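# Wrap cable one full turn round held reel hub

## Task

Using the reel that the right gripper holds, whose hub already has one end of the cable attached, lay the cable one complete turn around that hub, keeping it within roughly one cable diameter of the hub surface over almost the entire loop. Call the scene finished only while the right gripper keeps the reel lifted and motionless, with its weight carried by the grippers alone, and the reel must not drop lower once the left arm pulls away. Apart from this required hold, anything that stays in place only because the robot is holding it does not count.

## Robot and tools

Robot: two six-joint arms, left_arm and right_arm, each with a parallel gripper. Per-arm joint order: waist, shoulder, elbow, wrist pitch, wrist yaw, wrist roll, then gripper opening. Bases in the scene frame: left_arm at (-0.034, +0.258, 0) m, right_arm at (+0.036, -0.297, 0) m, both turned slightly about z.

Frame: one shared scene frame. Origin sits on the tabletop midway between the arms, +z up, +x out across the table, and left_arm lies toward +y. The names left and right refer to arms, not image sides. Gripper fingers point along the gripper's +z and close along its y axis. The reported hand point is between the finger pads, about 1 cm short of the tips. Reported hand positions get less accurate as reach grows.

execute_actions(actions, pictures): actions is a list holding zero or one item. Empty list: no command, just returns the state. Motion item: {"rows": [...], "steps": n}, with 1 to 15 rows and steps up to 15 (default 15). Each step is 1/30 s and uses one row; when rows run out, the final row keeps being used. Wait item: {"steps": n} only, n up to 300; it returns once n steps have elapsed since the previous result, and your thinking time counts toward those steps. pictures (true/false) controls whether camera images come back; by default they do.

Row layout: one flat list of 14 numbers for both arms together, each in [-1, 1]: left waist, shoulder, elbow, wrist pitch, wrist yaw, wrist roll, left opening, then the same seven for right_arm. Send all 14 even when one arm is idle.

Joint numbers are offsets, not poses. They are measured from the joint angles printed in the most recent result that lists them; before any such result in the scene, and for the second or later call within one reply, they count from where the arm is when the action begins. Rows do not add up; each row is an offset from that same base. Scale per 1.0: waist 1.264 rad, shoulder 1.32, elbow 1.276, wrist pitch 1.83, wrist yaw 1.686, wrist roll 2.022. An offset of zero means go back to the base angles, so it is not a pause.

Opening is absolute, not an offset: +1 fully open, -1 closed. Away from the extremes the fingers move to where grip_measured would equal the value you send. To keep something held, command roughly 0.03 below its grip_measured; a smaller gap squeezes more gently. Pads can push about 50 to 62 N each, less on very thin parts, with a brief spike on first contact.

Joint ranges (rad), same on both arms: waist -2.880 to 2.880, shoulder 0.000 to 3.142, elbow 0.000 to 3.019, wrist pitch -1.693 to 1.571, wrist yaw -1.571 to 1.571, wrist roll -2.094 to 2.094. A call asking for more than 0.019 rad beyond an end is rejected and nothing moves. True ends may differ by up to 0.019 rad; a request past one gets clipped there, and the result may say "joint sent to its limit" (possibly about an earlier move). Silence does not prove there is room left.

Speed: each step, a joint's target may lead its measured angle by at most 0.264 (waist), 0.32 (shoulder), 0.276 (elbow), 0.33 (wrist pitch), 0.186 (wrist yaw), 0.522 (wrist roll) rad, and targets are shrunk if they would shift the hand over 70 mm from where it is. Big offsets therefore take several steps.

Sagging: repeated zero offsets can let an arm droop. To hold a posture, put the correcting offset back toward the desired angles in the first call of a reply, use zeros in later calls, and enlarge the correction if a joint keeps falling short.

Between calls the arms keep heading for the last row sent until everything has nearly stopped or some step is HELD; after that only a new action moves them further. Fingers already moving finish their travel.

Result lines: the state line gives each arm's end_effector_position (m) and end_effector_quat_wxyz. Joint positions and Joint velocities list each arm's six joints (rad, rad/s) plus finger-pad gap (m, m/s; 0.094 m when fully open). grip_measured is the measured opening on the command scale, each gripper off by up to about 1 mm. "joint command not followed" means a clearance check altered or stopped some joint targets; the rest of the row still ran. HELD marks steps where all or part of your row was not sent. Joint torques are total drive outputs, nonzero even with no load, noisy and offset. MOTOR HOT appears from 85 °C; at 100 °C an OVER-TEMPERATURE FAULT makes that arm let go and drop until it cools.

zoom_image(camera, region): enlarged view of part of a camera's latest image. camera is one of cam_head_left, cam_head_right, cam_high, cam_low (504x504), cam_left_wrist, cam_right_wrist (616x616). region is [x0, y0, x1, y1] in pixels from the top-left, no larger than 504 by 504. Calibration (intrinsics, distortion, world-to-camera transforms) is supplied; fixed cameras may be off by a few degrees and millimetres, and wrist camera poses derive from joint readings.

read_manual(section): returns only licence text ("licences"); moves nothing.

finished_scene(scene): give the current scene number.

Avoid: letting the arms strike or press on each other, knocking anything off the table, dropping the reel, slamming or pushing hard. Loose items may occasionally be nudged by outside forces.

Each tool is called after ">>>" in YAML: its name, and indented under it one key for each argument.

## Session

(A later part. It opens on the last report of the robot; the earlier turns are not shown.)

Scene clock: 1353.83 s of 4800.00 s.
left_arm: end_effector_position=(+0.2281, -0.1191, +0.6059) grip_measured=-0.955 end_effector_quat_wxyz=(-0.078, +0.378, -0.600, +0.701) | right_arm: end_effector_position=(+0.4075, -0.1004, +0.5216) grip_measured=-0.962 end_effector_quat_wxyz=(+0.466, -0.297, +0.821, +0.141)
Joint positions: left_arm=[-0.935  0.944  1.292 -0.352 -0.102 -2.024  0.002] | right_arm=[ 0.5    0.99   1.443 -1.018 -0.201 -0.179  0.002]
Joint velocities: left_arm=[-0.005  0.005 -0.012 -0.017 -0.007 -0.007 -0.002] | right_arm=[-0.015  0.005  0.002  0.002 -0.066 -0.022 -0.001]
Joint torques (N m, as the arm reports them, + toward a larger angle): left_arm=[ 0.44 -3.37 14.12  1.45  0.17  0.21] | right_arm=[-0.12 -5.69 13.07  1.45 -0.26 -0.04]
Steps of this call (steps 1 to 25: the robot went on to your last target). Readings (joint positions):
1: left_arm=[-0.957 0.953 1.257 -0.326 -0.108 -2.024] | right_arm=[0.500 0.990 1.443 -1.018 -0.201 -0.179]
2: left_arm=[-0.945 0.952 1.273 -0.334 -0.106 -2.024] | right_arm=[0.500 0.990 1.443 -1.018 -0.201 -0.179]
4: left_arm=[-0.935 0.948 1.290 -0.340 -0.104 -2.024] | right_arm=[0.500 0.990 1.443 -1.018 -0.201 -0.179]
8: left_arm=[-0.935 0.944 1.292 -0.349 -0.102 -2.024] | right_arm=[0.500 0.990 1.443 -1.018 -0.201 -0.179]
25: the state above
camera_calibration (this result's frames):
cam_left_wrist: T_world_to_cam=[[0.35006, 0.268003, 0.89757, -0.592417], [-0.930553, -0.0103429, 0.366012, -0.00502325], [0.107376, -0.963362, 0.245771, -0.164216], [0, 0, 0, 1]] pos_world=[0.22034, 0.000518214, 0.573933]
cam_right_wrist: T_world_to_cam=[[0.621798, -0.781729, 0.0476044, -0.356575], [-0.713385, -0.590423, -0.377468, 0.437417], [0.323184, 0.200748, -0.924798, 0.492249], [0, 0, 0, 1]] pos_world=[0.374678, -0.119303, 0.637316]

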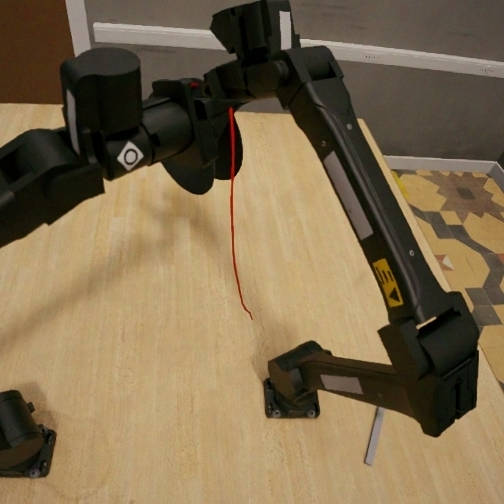

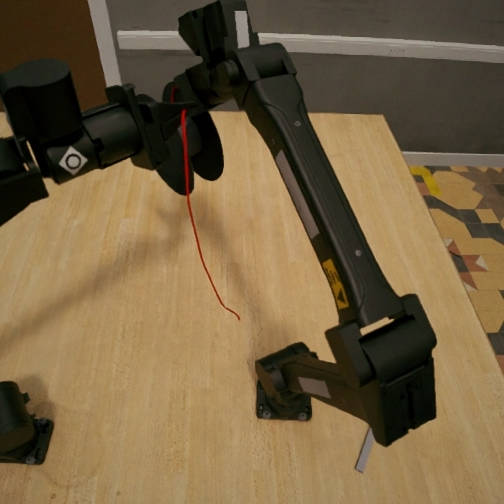

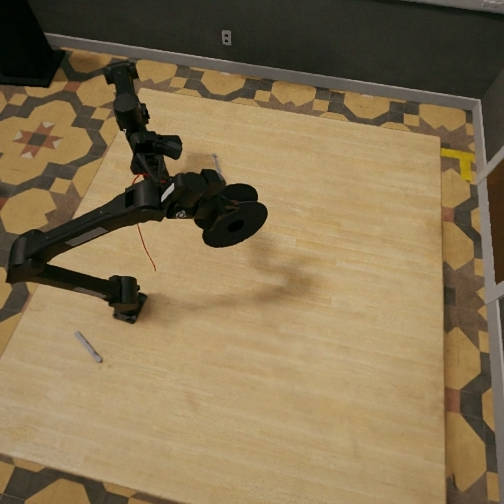

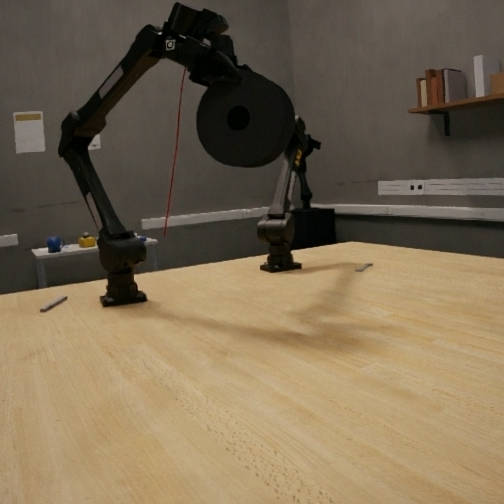

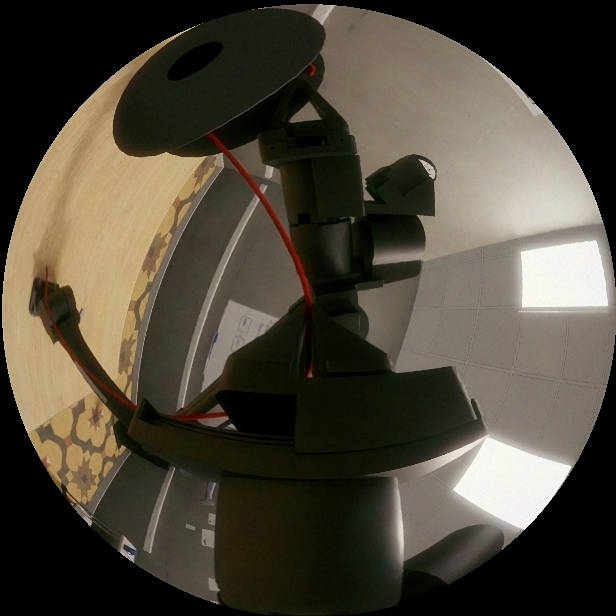

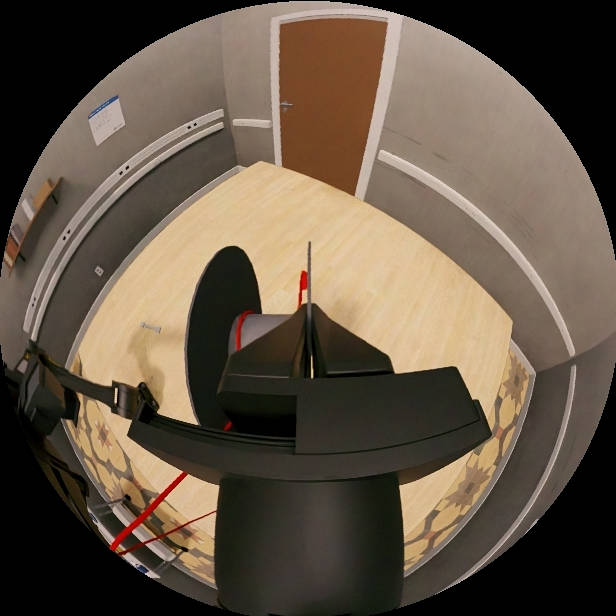

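>>> execute_actions:
  actions:
    - {"rows": [[0.02,0.003,0.01,-0.004,0.015,0,-0.985,0,0,0.016,0,0,0,-1],[0.04,0.007,0.02,-0.007,0.03,0,-0.985,0,0,0.016,0,0,0,-1],[0.06,0.01,0.03,-0.011,0.045,0,-0.985,0,0,0.016,0,0,0,-1],[0.08,0.014,0.04,-0.015,0.06,0,-0.985,0,0,0.016,0,0,0,-1],[0.1,0.017,0.05,-0.018,0.075,0,-0.985,0,0,0.016,0,0,0,-1],[0.12,0.021,0.06,-0.022,0.09,0,-0.985,0,0,0.016,0,0,0,-1],[0.14,0.024,0.07,-0.025,0.105,0,-0.985,0,0,0.016,0,0,0,-1],[0.16,0.028,0.08,-0.029,0.12,0,-0.985,0,0,0.016,0,0,0,-1],[0.18,0.031,0.09,-0.033,0.135,0,-0.985,0,0,0.016,0,0,0,-1],[0.2,0.035,0.1,-0.036,0.15,0,-0.985,0,0,0.016,0,0,0,-1],[0.22,0.038,0.11,-0.04,0.165,0,-0.985,0,0,0.016,0,0,0,-1],[0.24,0.042,0.12,-0.044,0.18,0,-0.985,0,0,0.016,0,0,0,-1],[0.26,0.045,0.13,-0.047,0.195,0,-0.985,0,0,0.016,0,0,0,-1],[0.28,0.049,0.14,-0.051,0.21,0,-0.985,0,0,0.016,0,0,0,-1],[0.299,0.052,0.15,-0.055,0.224,0,-0.985,0,0,0.016,0,0,0,-1]]}
  pictures: false

>>> execute_actions:
  actions:
    - {"steps": 25}

Scene clock: 1370.27 s of 4800.00 s.
left_arm: end_effector_position=(+0.3043, -0.0682, +0.6234) grip_measured=-0.955 end_effector_quat_wxyz=(-0.063, +0.377, -0.612, +0.693) | right_arm: end_effector_position=(+0.4075, -0.1004, +0.5216) grip_measured=-0.962 end_effector_quat_wxyz=(+0.466, -0.297, +0.821, +0.141)
Joint positions: left_arm=[-0.609  1.001  1.392 -0.425  0.254 -2.024  0.002] | right_arm=[ 0.5    0.99   1.443 -1.018 -0.201 -0.179  0.002]
Joint velocities: left_arm=[ 0.708  0.122  0.398 -0.193  0.608 -0.007  0.   ] | right_arm=[ 0.005  0.005 -0.007 -0.002  0.066  0.037  0.   ]
Joint torques (N m, as the arm reports them, + toward a larger angle): left_arm=[ 0.87 -3.72 16.52  1.56  0.05  0.21] | right_arm=[-0.17 -5.42 13.01  1.71 -0.25 -0.02]
Steps of this call (steps 1 to 15: the robot went on to your last target; steps 16 to 478: nothing new was sent; steps 479 to 493: all 15 steps of this action). Readings (joint positions):
479: left_arm=[-0.933 0.944 1.292 -0.352 -0.090 -2.024] | right_arm=[0.500 0.990 1.443 -1.018 -0.201 -0.179]
480: left_arm=[-0.928 0.944 1.292 -0.352 -0.070 -2.024] | right_arm=[0.500 0.990 1.443 -1.018 -0.201 -0.179]
482: left_arm=[-0.900 0.945 1.292 -0.356 -0.021 -2.024] | right_arm=[0.500 0.990 1.443 -1.018 -0.201 -0.179]
486: left_arm=[-0.793 0.955 1.304 -0.379 0.078 -2.024] | right_arm=[0.500 0.990 1.443 -1.018 -0.201 -0.179]
493: the state above

Scene clock: 1371.10 s of 4800.00 s.
left_arm: end_effector_position=(+0.3164, -0.0510, +0.6381) grip_measured=-0.955 end_effector_quat_wxyz=(-0.076, +0.383, -0.602, +0.697) | right_arm: end_effector_position=(+0.4075, -0.1004, +0.5216) grip_measured=-0.962 end_effector_quat_wxyz=(+0.466, -0.297, +0.821, +0.141)
Joint positions: left_arm=[-0.557  1.007  1.426 -0.438  0.274 -2.024  0.002] | right_arm=[ 0.5    0.99   1.443 -1.018 -0.201 -0.179  0.002]
Joint velocities: left_arm=[-0.005 -0.005  0.007  0.002 -0.051 -0.022  0.001] | right_arm=[-0.005  0.024  0.002  0.002 -0.007  0.022  0.   ]
Joint torques (N m, as the arm reports them, + toward a larger angle): left_arm=[ 0.13 -3.49 15.54  1.49  0.16  0.21] | right_arm=[-0.72 -6.17 13.05  1.53 -0.24 -0.08]
Steps of this call (steps 1 to 25: the robot went on to your last target). Readings (joint positions):
1: left_arm=[-0.587 1.005 1.404 -0.430 0.265 -2.024] | right_arm=[0.500 0.990 1.443 -1.018 -0.201 -0.179]
2: left_arm=[-0.571 1.007 1.413 -0.432 0.269 -2.024] | right_arm=[0.500 0.990 1.443 -1.018 -0.201 -0.179]
4: left_arm=[-0.557 1.007 1.422 -0.434 0.270 -2.024] | right_arm=[0.500 0.990 1.443 -1.018 -0.201 -0.179]
8: left_arm=[-0.557 1.007 1.426 -0.436 0.274 -2.024] | right_arm=[0.500 0.990 1.443 -1.018 -0.201 -0.179]
25: the state above
camera_calibration (this result's frames):
cam_left_wrist: T_world_to_cam=[[0.360196, 0.263047, 0.895023, -0.672308], [-0.926021, -0.0152862, 0.377163, 0.0572628], [0.112893, -0.964662, 0.238081, -0.112931], [0, 0, 0, 1]] pos_world=[0.307938, 0.0687843, 0.60702]
cam_right_wrist: T_world_to_cam=[[0.621798, -0.781729, 0.0476044, -0.356575], [-0.713385, -0.590423, -0.377468, 0.437417], [0.323184, 0.200748, -0.924798, 0.492249], [0, 0, 0, 1]] pos_world=[0.374678, -0.119303, 0.637316]

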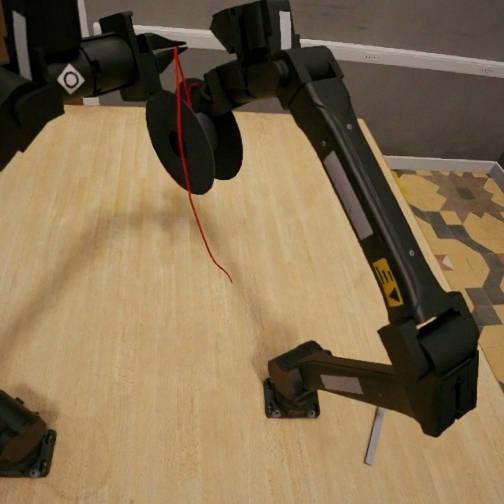

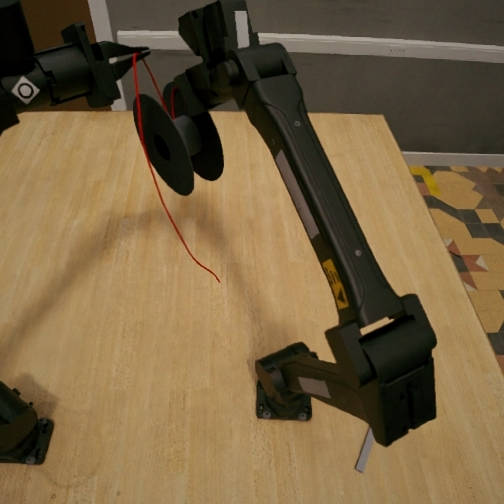

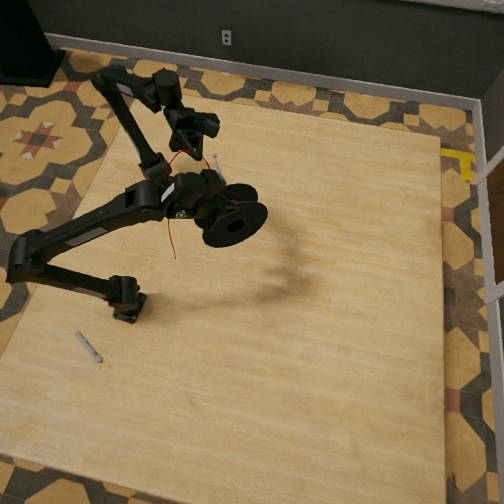

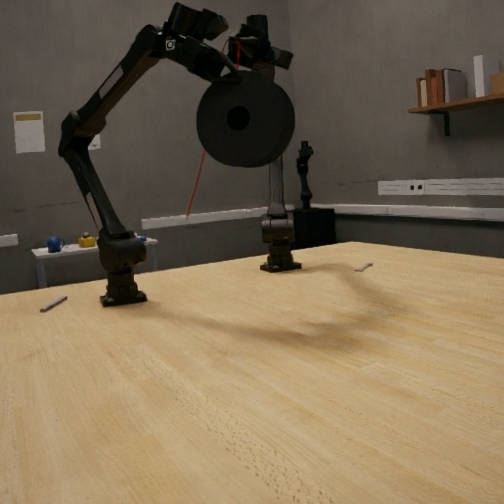

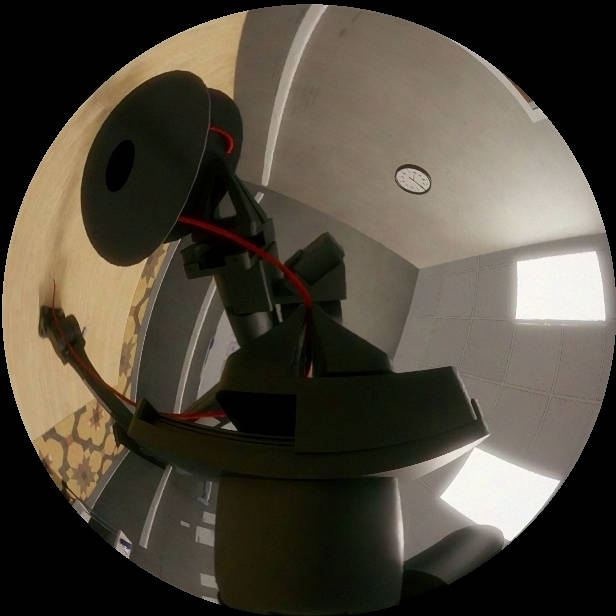

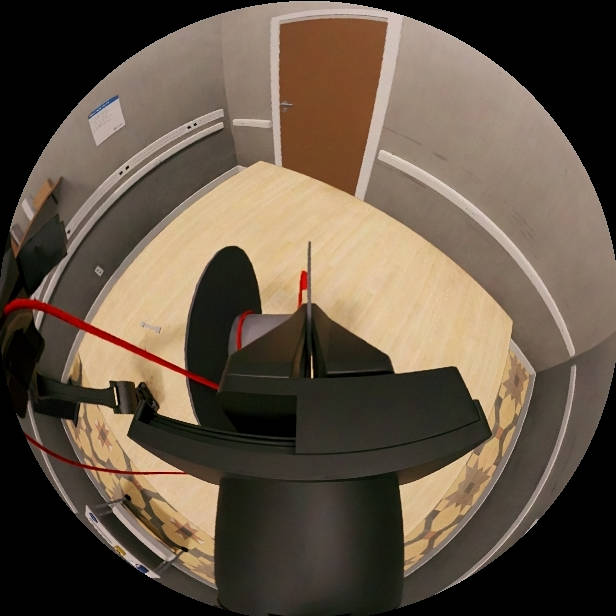

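>>> execute_actions:
  actions:
    - {"rows": [[0.016,0.006,0.003,0.005,0.012,0,-0.985,0,0,0.016,0,0,0,-1],[0.031,0.011,0.007,0.01,0.024,0,-0.985,0,0,0.016,0,0,0,-1],[0.047,0.017,0.01,0.014,0.035,0,-0.985,0,0,0.016,0,0,0,-1],[0.062,0.022,0.014,0.019,0.047,0,-0.985,0,0,0.016,0,0,0,-1],[0.078,0.028,0.017,0.024,0.059,0,-0.985,0,0,0.016,0,0,0,-1],[0.094,0.033,0.021,0.029,0.071,0,-0.985,0,0,0.016,0,0,0,-1],[0.109,0.039,0.024,0.034,0.083,0,-0.985,0,0,0.016,0,0,0,-1],[0.125,0.044,0.028,0.038,0.094,0,-0.985,0,0,0.016,0,0,0,-1],[0.14,0.05,0.031,0.043,0.106,0,-0.985,0,0,0.016,0,0,0,-1],[0.156,0.055,0.035,0.048,0.118,0,-0.985,0,0,0.016,0,0,0,-1],[0.172,0.061,0.038,0.053,0.13,0,-0.985,0,0,0.016,0,0,0,-1],[0.187,0.066,0.042,0.058,0.142,0,-0.985,0,0,0.016,0,0,0,-1],[0.203,0.072,0.045,0.062,0.153,0,-0.985,0,0,0.016,0,0,0,-1],[0.218,0.077,0.049,0.067,0.165,0,-0.985,0,0,0.016,0,0,0,-1],[0.234,0.083,0.052,0.072,0.177,0,-0.985,0,0,0.016,0,0,0,-1]]}
  pictures: false

>>> execute_actions:
  actions:
    - {"steps": 25}

Scene clock: 1410.50 s of 4800.00 s.
left_arm: end_effector_position=(+0.3879, -0.0041, +0.6198) grip_measured=-0.955 end_effector_quat_wxyz=(-0.065, +0.374, -0.606, +0.699) | right_arm: end_effector_position=(+0.4075, -0.1004, +0.5216) grip_measured=-0.962 end_effector_quat_wxyz=(+0.466, -0.297, +0.821, +0.141)
Joint positions: left_arm=[-0.307  1.092  1.426 -0.35   0.554 -2.024  0.002] | right_arm=[ 0.5    0.99   1.443 -1.018 -0.201 -0.179  0.002]
Joint velocities: left_arm=[ 0.542  0.298  0.017  0.222  0.505  0.007 -0.001] | right_arm=[-0.024  0.005 -0.017  0.002 -0.007  0.007 -0.001]
Joint torques (N m, as the arm reports them, + toward a larger angle): left_arm=[ 1.36 -5.18 16.47  2.94  0.09  0.21] | right_arm=[-0.43 -5.89 13.11  1.51 -0.21 -0.1 ]
Steps of this call (steps 1 to 15: the robot went on to your last target; steps 16 to 1167: nothing new was sent; steps 1168 to 1182: all 15 steps of this action). Readings (joint positions):
1168: left_arm=[-0.556 1.007 1.426 -0.438 0.282 -2.024] | right_arm=[0.500 0.990 1.443 -1.018 -0.201 -0.179]
1169: left_arm=[-0.552 1.007 1.426 -0.438 0.299 -2.024] | right_arm=[0.500 0.990 1.443 -1.018 -0.201 -0.179]
1171: left_arm=[-0.533 1.008 1.426 -0.436 0.337 -2.024] | right_arm=[0.500 0.990 1.443 -1.018 -0.201 -0.179]
1175: left_arm=[-0.451 1.026 1.426 -0.409 0.415 -2.024] | right_arm=[0.500 0.990 1.443 -1.018 -0.201 -0.179]
1182: the state above

Scene clock: 1411.33 s of 4800.00 s.
left_arm: end_effector_position=(+0.4097, +0.0083, +0.6108) grip_measured=-0.955 end_effector_quat_wxyz=(-0.071, +0.385, -0.602, +0.696) | right_arm: end_effector_position=(+0.4074, -0.1002, +0.5216) grip_measured=-0.962 end_effector_quat_wxyz=(+0.466, -0.298, +0.821, +0.142)
Joint positions: left_arm=[-0.263  1.12   1.428 -0.334  0.571 -2.024  0.002] | right_arm=[ 0.5    0.99   1.443 -1.018 -0.201 -0.179  0.002]
Joint velocities: left_arm=[ 0.005 -0.015  0.017 -0.002 -0.007  0.051 -0.   ] | right_arm=[ 0.005 -0.015 -0.017 -0.007  0.037 -0.066  0.   ]
Joint torques (N m, as the arm reports them, + toward a larger angle): left_arm=[ 0.31 -6.62 16.33  3.12  0.14  0.2 ] | right_arm=[-0.19 -6.22 13.08  1.6  -0.22 -0.02]
Steps of this call (steps 1 to 25: the robot went on to your last target). Readings (joint positions):
1: left_arm=[-0.290 1.100 1.426 -0.344 0.563 -2.024] | right_arm=[0.500 0.990 1.443 -1.018 -0.201 -0.179]
2: left_arm=[-0.276 1.107 1.426 -0.340 0.566 -2.024] | right_arm=[0.500 0.990 1.443 -1.018 -0.201 -0.179]
4: left_arm=[-0.264 1.117 1.426 -0.338 0.568 -2.024] | right_arm=[0.500 0.990 1.443 -1.018 -0.201 -0.179]
8: left_arm=[-0.263 1.120 1.427 -0.336 0.570 -2.024] | right_arm=[0.500 0.990 1.443 -1.018 -0.201 -0.179]
25: the state above
camera_calibration (this result's frames):
cam_left_wrist: T_world_to_cam=[[0.370357, 0.263651, 0.890687, -0.698588], [-0.922097, -0.0113942, 0.38679, 0.147355], [0.112126, -0.964551, 0.238892, -0.0599011], [0, 0, 0, 1]] pos_world=[0.401319, 0.128084, 0.579538]
cam_right_wrist: T_world_to_cam=[[0.622097, -0.781492, 0.0476044, -0.356516], [-0.71316, -0.590695, -0.377468, 0.437328], [0.323108, 0.200872, -0.924798, 0.492288], [0, 0, 0, 1]] pos_world=[0.37461, -0.119173, 0.637316]

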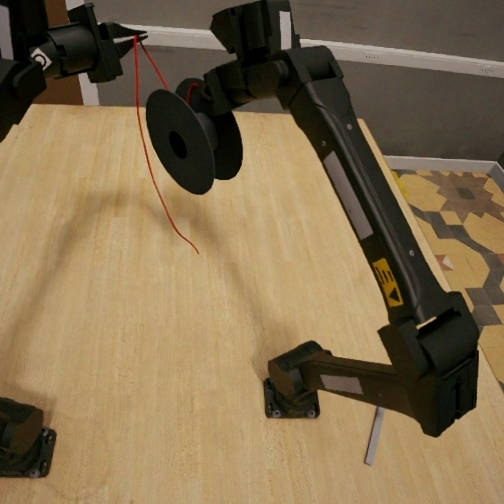

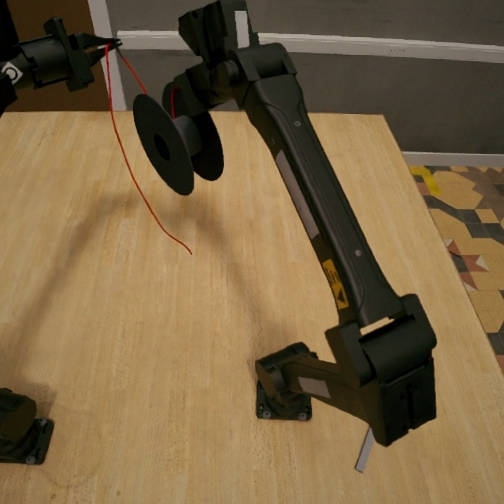

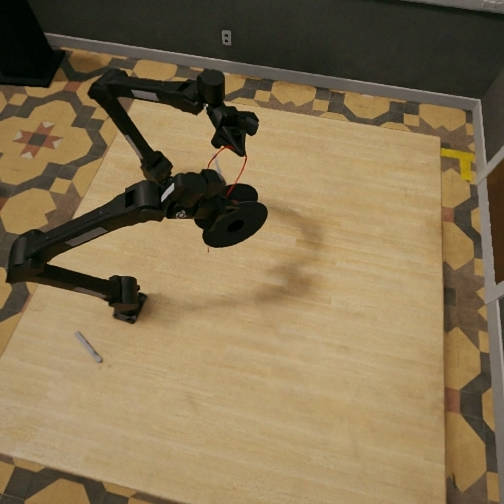

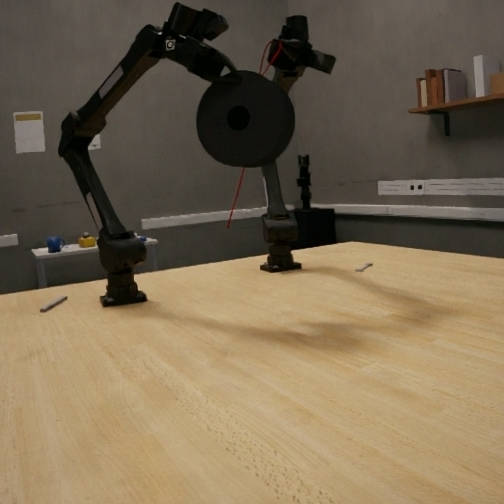

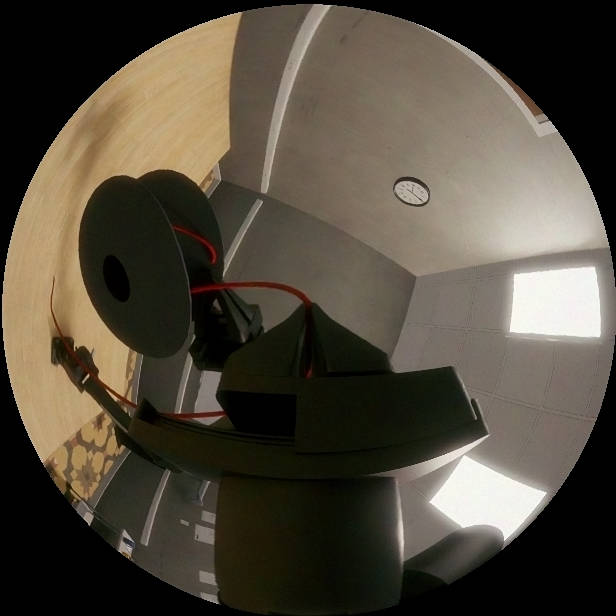

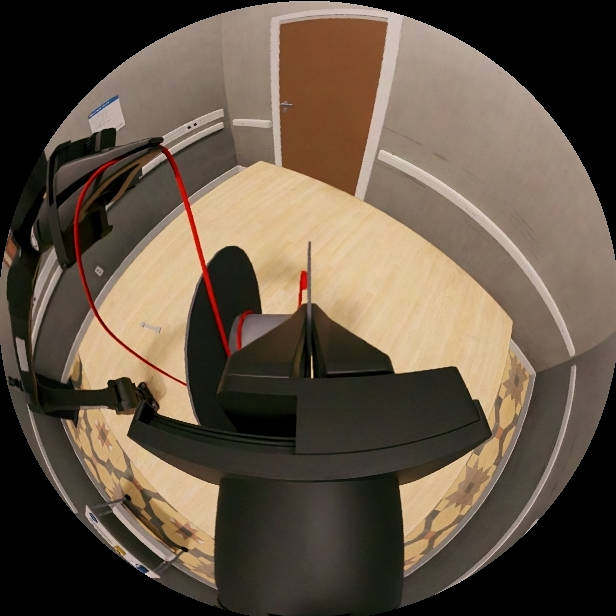

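>>> zoom_image:
  camera: "cam_left_wrist"
  region: [70, 160, 330, 380]

>>> zoom_image:
  camera: "cam_head_left"
  region: [100, 20, 280, 210]

Region (70, 160, 330, 380) of cam_left_wrist's 616x616 image, scaled by 1.938, with more detail than that image has; it fills the top 426 rows of this view, and the rest is white.

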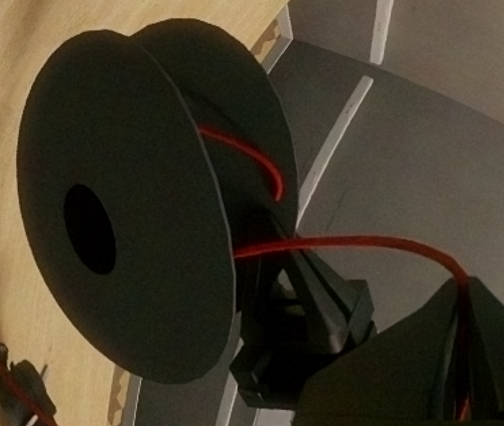

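Region (100, 20, 280, 210) of cam_head_left's 504x504 image, scaled by 2.653, with more detail than that image has; it fills the left 477 columns of this view, and the rest is white.

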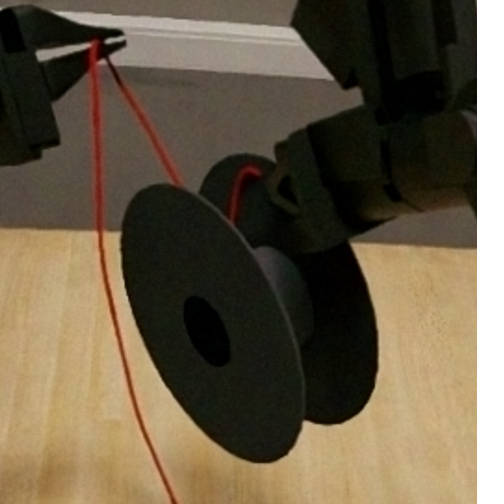

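>>> execute_actions:
  actions:
    - {"rows": [[0.005,0.008,-0.002,0.009,0.004,0,-0.985,0,0,0.016,0,0,0,-1],[0.01,0.016,-0.004,0.018,0.008,0,-0.985,0,0,0.016,0,0,0,-1],[0.016,0.023,-0.006,0.026,0.012,0,-0.985,0,0,0.016,0,0,0,-1],[0.021,0.031,-0.008,0.035,0.015,0,-0.985,0,0,0.016,0,0,0,-1],[0.026,0.039,-0.01,0.044,0.019,0,-0.985,0,0,0.016,0,0,0,-1],[0.031,0.047,-0.012,0.053,0.023,0,-0.985,0,0,0.016,0,0,0,-1],[0.036,0.054,-0.014,0.062,0.027,0,-0.985,0,0,0.016,0,0,0,-1],[0.041,0.062,-0.017,0.07,0.031,0,-0.985,0,0,0.016,0,0,0,-1],[0.047,0.07,-0.019,0.079,0.035,0,-0.985,0,0,0.016,0,0,0,-1],[0.052,0.078,-0.021,0.088,0.038,0,-0.985,0,0,0.016,0,0,0,-1],[0.057,0.086,-0.023,0.097,0.042,0,-0.985,0,0,0.016,0,0,0,-1],[0.062,0.093,-0.025,0.106,0.046,0,-0.985,0,0,0.016,0,0,0,-1],[0.067,0.101,-0.027,0.114,0.05,0,-0.985,0,0,0.016,0,0,0,-1],[0.072,0.109,-0.029,0.123,0.054,0,-0.985,0,0,0.016,0,0,0,-1],[0.0775,0.1167,-0.031,0.132,0.0575,0,-0.985,0,0,0.016,0,0,0,-1]]}
  pictures: false

>>> execute_actions:
  actions:
    - {"steps": 25}

Scene clock: 1439.90 s of 4800.00 s.
left_arm: end_effector_position=(+0.4702, +0.0163, +0.5740) grip_measured=-0.955 end_effector_quat_wxyz=(-0.073, +0.368, -0.600, +0.706) | right_arm: end_effector_position=(+0.4075, -0.1004, +0.5216) grip_measured=-0.962 end_effector_quat_wxyz=(+0.466, -0.297, +0.821, +0.141)
Joint positions: left_arm=[-0.191  1.239  1.4   -0.151  0.661 -2.024  0.002] | right_arm=[ 0.5    0.99   1.443 -1.018 -0.201 -0.179  0.002]
Joint velocities: left_arm=[ 0.2    0.396 -0.11   0.432  0.139 -0.051  0.   ] | right_arm=[-0.005  0.005 -0.007 -0.007  0.022 -0.007 -0.001]
Joint torques (N m, as the arm reports them, + toward a larger angle): left_arm=[ 1.47 -7.47 10.81  3.2   0.06  0.21] | right_arm=[ 0.19 -5.33 12.88  1.42 -0.28 -0.04]
Steps of this call (steps 1 to 15: the robot went on to your last target; steps 16 to 842: nothing new was sent; steps 843 to 857: all 15 steps of this action). Readings (joint positions):
843: left_arm=[-0.263 1.120 1.428 -0.334 0.573 -2.024] | right_arm=[0.500 0.990 1.443 -1.018 -0.201 -0.179]
844: left_arm=[-0.263 1.121 1.428 -0.333 0.578 -2.024] | right_arm=[0.500 0.990 1.443 -1.018 -0.201 -0.179]
846: left_arm=[-0.261 1.124 1.428 -0.319 0.591 -2.024] | right_arm=[0.500 0.990 1.443 -1.018 -0.201 -0.179]
850: left_arm=[-0.242 1.150 1.426 -0.259 0.617 -2.024] | right_arm=[0.500 0.990 1.443 -1.018 -0.201 -0.179]
857: the state above

Scene clock: 1440.73 s of 4800.00 s.
left_arm: end_effector_position=(+0.4924, +0.0187, +0.5462) grip_measured=-0.955 end_effector_quat_wxyz=(-0.069, +0.381, -0.602, +0.698) | right_arm: end_effector_position=(+0.4075, -0.1004, +0.5216) grip_measured=-0.962 end_effector_quat_wxyz=(+0.466, -0.297, +0.821, +0.141)
Joint positions: left_arm=[-0.176  1.283  1.382 -0.12   0.667 -2.024  0.002] | right_arm=[ 0.5    0.99   1.443 -1.018 -0.2   -0.179  0.002]
Joint velocities: left_arm=[ 0.005  0.005 -0.007 -0.007  0.095 -0.007  0.   ] | right_arm=[-0.005  0.005 -0.012  0.012 -0.007 -0.022 -0.001]
Joint torques (N m, as the arm reports them, + toward a larger angle): left_arm=[  1.13 -10.12  11.82   3.09   0.09   0.21] | right_arm=[-1.   -6.24 12.94  1.35 -0.28 -0.04]
Steps of this call (steps 1 to 25: the robot went on to your last target). Readings (joint positions):
1: left_arm=[-0.186 1.251 1.396 -0.138 0.665 -2.024] | right_arm=[0.500 0.990 1.443 -1.018 -0.201 -0.179]
2: left_arm=[-0.181 1.263 1.392 -0.131 0.665 -2.024] | right_arm=[0.500 0.990 1.443 -1.018 -0.201 -0.179]
4: left_arm=[-0.176 1.278 1.386 -0.127 0.666 -2.024] | right_arm=[0.500 0.990 1.443 -1.018 -0.201 -0.179]
8: left_arm=[-0.176 1.284 1.382 -0.126 0.666 -2.024] | right_arm=[0.500 0.990 1.443 -1.018 -0.200 -0.179]
25: the state above
camera_calibration (this result's frames):
cam_left_wrist: T_world_to_cam=[[0.368444, 0.26365, 0.891481, -0.673935], [-0.924021, -0.00151218, 0.382339, 0.251909], [0.102152, -0.964617, 0.243061, -0.0410681], [0, 0, 0, 1]] pos_world=[0.485271, 0.138449, 0.514467]
cam_right_wrist: T_world_to_cam=[[0.621543, -0.781921, 0.0478013, -0.356658], [-0.713545, -0.590264, -0.377414, 0.437461], [0.323323, 0.200471, -0.92481, 0.492163], [0, 0, 0, 1]] pos_world=[0.374698, -0.119325, 0.63731]

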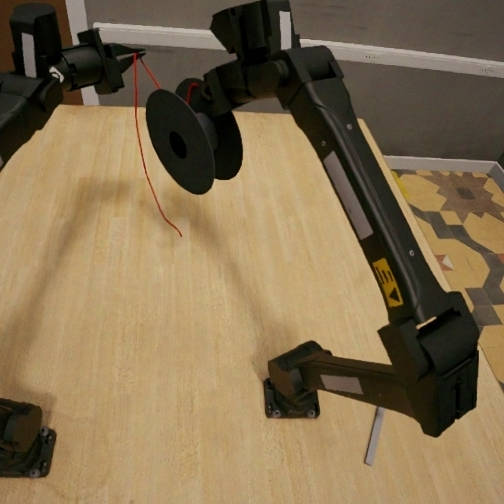

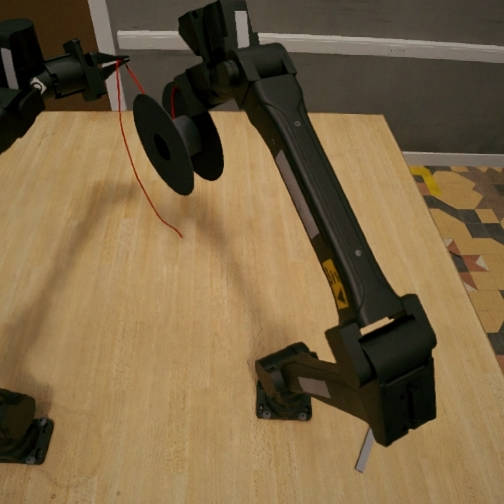

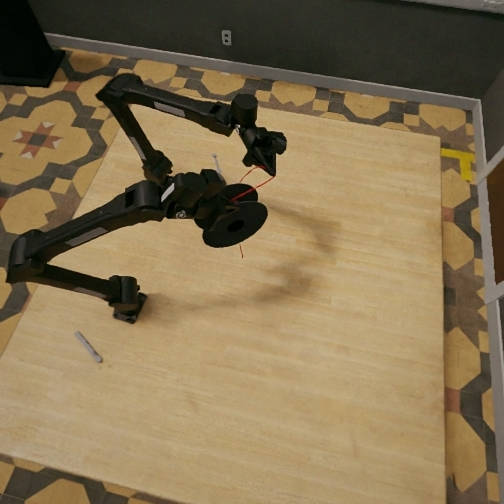

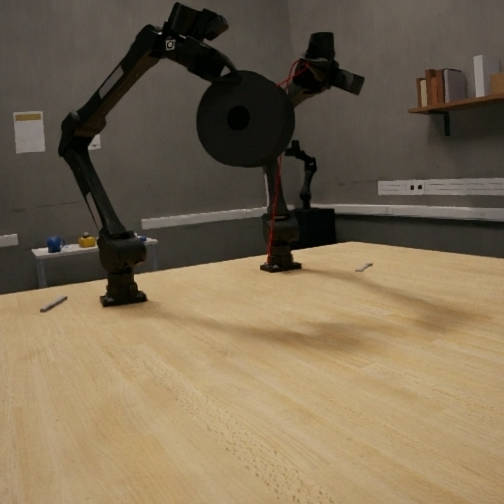

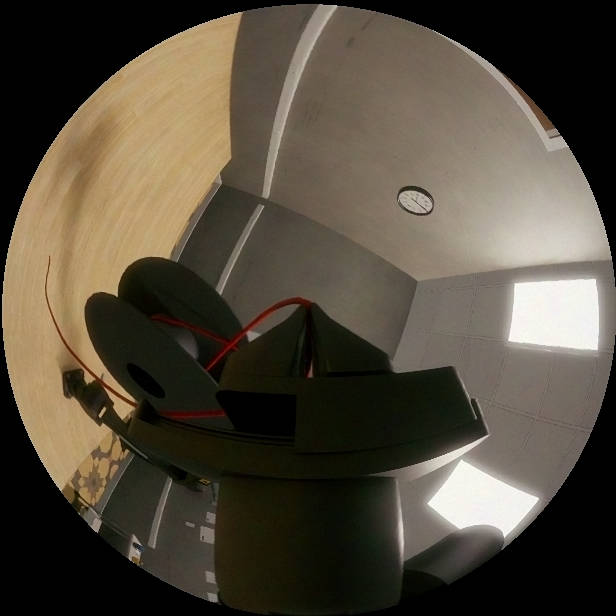

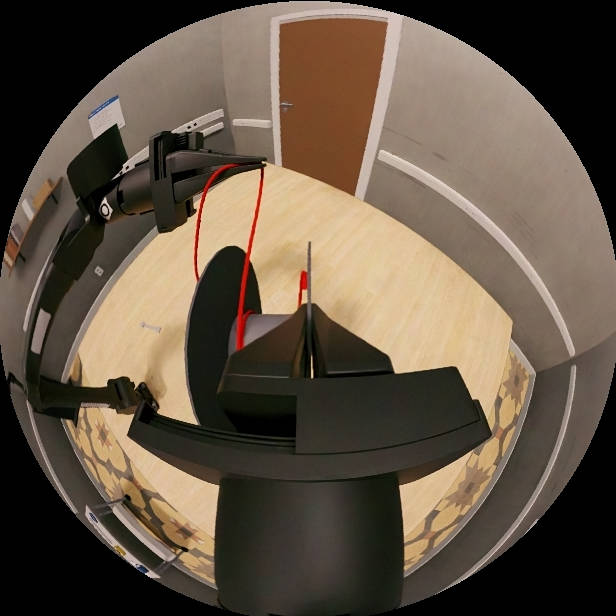

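>>> execute_actions:
  actions:
    - {"rows": [[0.001,0.002,-0.01,0.01,0.001,0,-0.985,0,0,0.016,0,0,0,-1],[0.002,0.004,-0.019,0.02,0.002,0,-0.985,0,0,0.016,0,0,0,-1],[0.003,0.005,-0.029,0.03,0.002,0,-0.985,0,0,0.016,0,0,0,-1],[0.004,0.007,-0.038,0.04,0.003,0,-0.985,0,0,0.016,0,0,0,-1],[0.006,0.009,-0.048,0.05,0.004,0,-0.985,0,0,0.016,0,0,0,-1],[0.007,0.011,-0.058,0.06,0.005,0,-0.985,0,0,0.016,0,0,0,-1],[0.008,0.013,-0.067,0.07,0.006,0,-0.985,0,0,0.016,0,0,0,-1],[0.009,0.014,-0.077,0.08,0.006,0,-0.985,0,0,0.016,0,0,0,-1],[0.01,0.016,-0.086,0.09,0.007,0,-0.985,0,0,0.016,0,0,0,-1],[0.011,0.018,-0.096,0.1,0.008,0,-0.985,0,0,0.016,0,0,0,-1],[0.012,0.02,-0.106,0.11,0.009,0,-0.985,0,0,0.016,0,0,0,-1],[0.013,0.022,-0.115,0.12,0.01,0,-0.985,0,0,0.016,0,0,0,-1],[0.014,0.023,-0.125,0.13,0.01,0,-0.985,0,0,0.016,0,0,0,-1],[0.016,0.025,-0.134,0.14,0.011,0,-0.985,0,0,0.016,0,0,0,-1],[0.0166,0.027,-0.144,0.15,0.012,0,-0.985,0,0,0.016,0,0,0,-1]]}
  pictures: false

>>> execute_actions:
  actions:
    - {"steps": 25}

Scene clock: 1496.77 s of 4800.00 s.
left_arm: end_effector_position=(+0.4955, +0.0169, +0.4923) grip_measured=-0.955 end_effector_quat_wxyz=(-0.075, +0.361, -0.600, +0.710) | right_arm: end_effector_position=(+0.4075, -0.1003, +0.5216) grip_measured=-0.962 end_effector_quat_wxyz=(+0.466, -0.297, +0.821, +0.141)
Joint positions: left_arm=[-0.173  1.293  1.225  0.094  0.684 -2.024  0.002] | right_arm=[ 0.5    0.99   1.443 -1.018 -0.2   -0.179  0.002]
Joint velocities: left_arm=[ 0.034  0.073 -0.349  0.54   0.007 -0.022  0.001] | right_arm=[ 0.015  0.005 -0.012  0.002 -0.037 -0.022 -0.001]
Joint torques (N m, as the arm reports them, + toward a larger angle): left_arm=[ 1.11 -8.67 10.8   2.98  0.2   0.2 ] | right_arm=[-0.05 -6.   12.94  1.58 -0.22 -0.08]
Steps of this call (steps 1 to 15: the robot went on to your last target; steps 16 to 1666: nothing new was sent; steps 1667 to 1681: all 15 steps of this action). Readings (joint positions):
1667: left_arm=[-0.176 1.283 1.381 -0.120 0.668 -2.024] | right_arm=[0.500 0.990 1.443 -1.018 -0.200 -0.179]
1668: left_arm=[-0.176 1.283 1.378 -0.117 0.669 -2.024] | right_arm=[0.500 0.990 1.443 -1.018 -0.200 -0.179]
1670: left_arm=[-0.176 1.283 1.365 -0.096 0.670 -2.024] | right_arm=[0.500 0.990 1.443 -1.018 -0.200 -0.179]
1674: left_arm=[-0.176 1.283 1.313 -0.031 0.674 -2.024] | right_arm=[0.500 0.990 1.443 -1.018 -0.200 -0.179]
1681: the state above

Scene clock: 1497.60 s of 4800.00 s.
left_arm: end_effector_position=(+0.5007, +0.0181, +0.4758) grip_measured=-0.955 end_effector_quat_wxyz=(-0.075, +0.364, -0.600, +0.708) | right_arm: end_effector_position=(+0.4076, -0.1005, +0.5216) grip_measured=-0.962 end_effector_quat_wxyz=(+0.466, -0.297, +0.821, +0.141)
Joint positions: left_arm=[-0.169  1.309  1.199  0.129  0.686 -2.024  0.002] | right_arm=[ 0.5    0.99   1.443 -1.018 -0.2   -0.179  0.002]
Joint velocities: left_arm=[-0.015  0.005 -0.002 -0.007 -0.007 -0.051 -0.001] | right_arm=[-0.005 -0.005 -0.017  0.002 -0.037  0.007 -0.002]
Joint torques (N m, as the arm reports them, + toward a larger angle): left_arm=[ 1.31 -8.58 11.1   3.02  0.1   0.21] | right_arm=[-0.19 -5.65 13.13  1.75 -0.23 -0.06]
Steps of this call (steps 1 to 25: the robot went on to your last target). Readings (joint positions):
1: left_arm=[-0.172 1.296 1.215 0.108 0.685 -2.024] | right_arm=[0.500 0.990 1.443 -1.018 -0.200 -0.179]
2: left_arm=[-0.171 1.298 1.207 0.116 0.686 -2.024] | right_arm=[0.500 0.990 1.443 -1.018 -0.200 -0.179]
4: left_arm=[-0.169 1.305 1.200 0.122 0.686 -2.024] | right_arm=[0.500 0.990 1.443 -1.018 -0.200 -0.179]
8: left_arm=[-0.169 1.309 1.199 0.126 0.686 -2.024] | right_arm=[0.500 0.990 1.443 -1.018 -0.200 -0.179]
25: the state above
camera_calibration (this result's frames):
cam_left_wrist: T_world_to_cam=[[0.336762, 0.267805, 0.902703, -0.60362], [-0.938128, 0.013292, 0.346034, 0.310548], [0.080671, -0.963381, 0.255712, -0.0206573], [0, 0, 0, 1]] pos_world=[0.496276, 0.137624, 0.442712]
cam_right_wrist: T_world_to_cam=[[0.621287, -0.782112, 0.0479983, -0.35674], [-0.713705, -0.590105, -0.377361, 0.437504], [0.323463, 0.200193, -0.924821, 0.492078], [0, 0, 0, 1]] pos_world=[0.374718, -0.119347, 0.637304]

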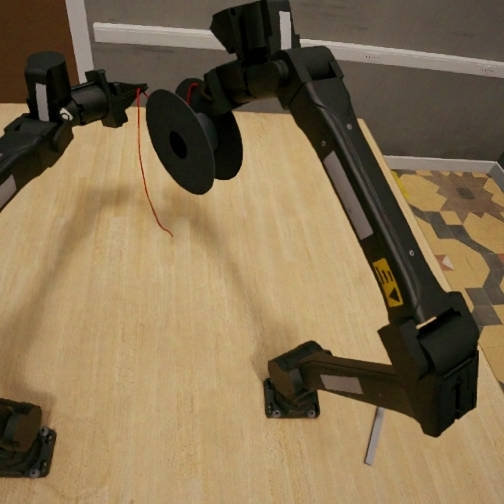

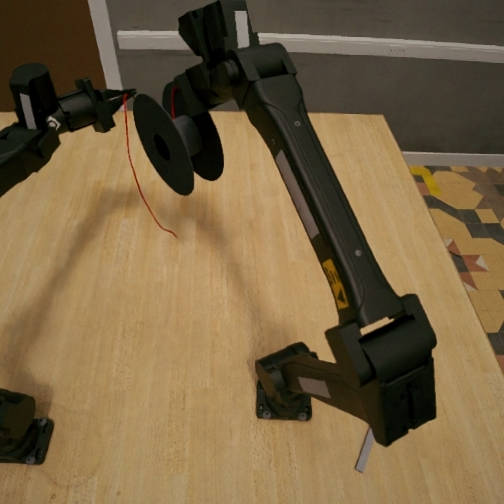

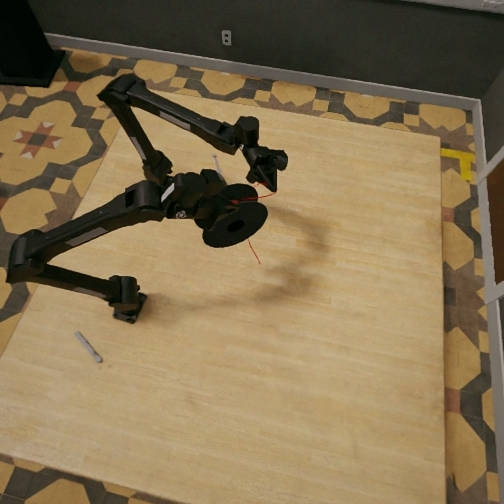

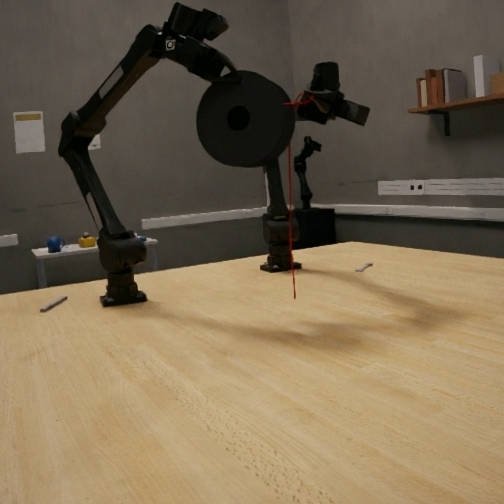

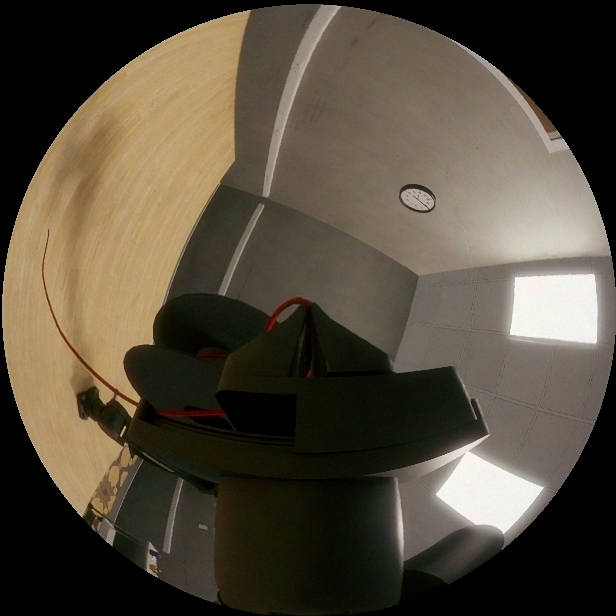

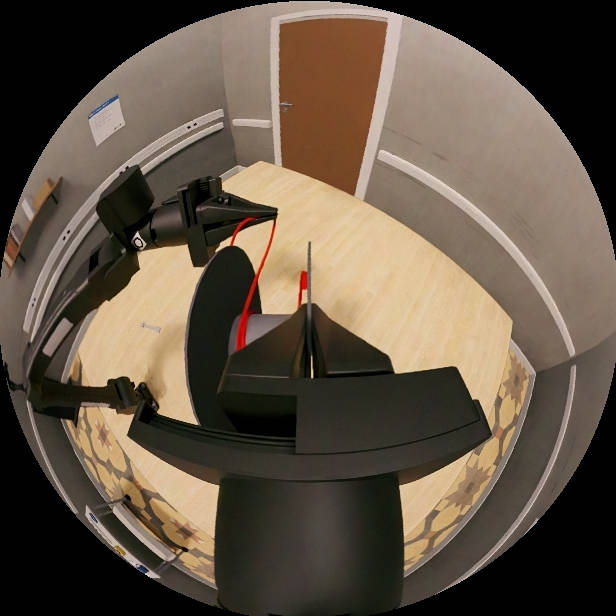

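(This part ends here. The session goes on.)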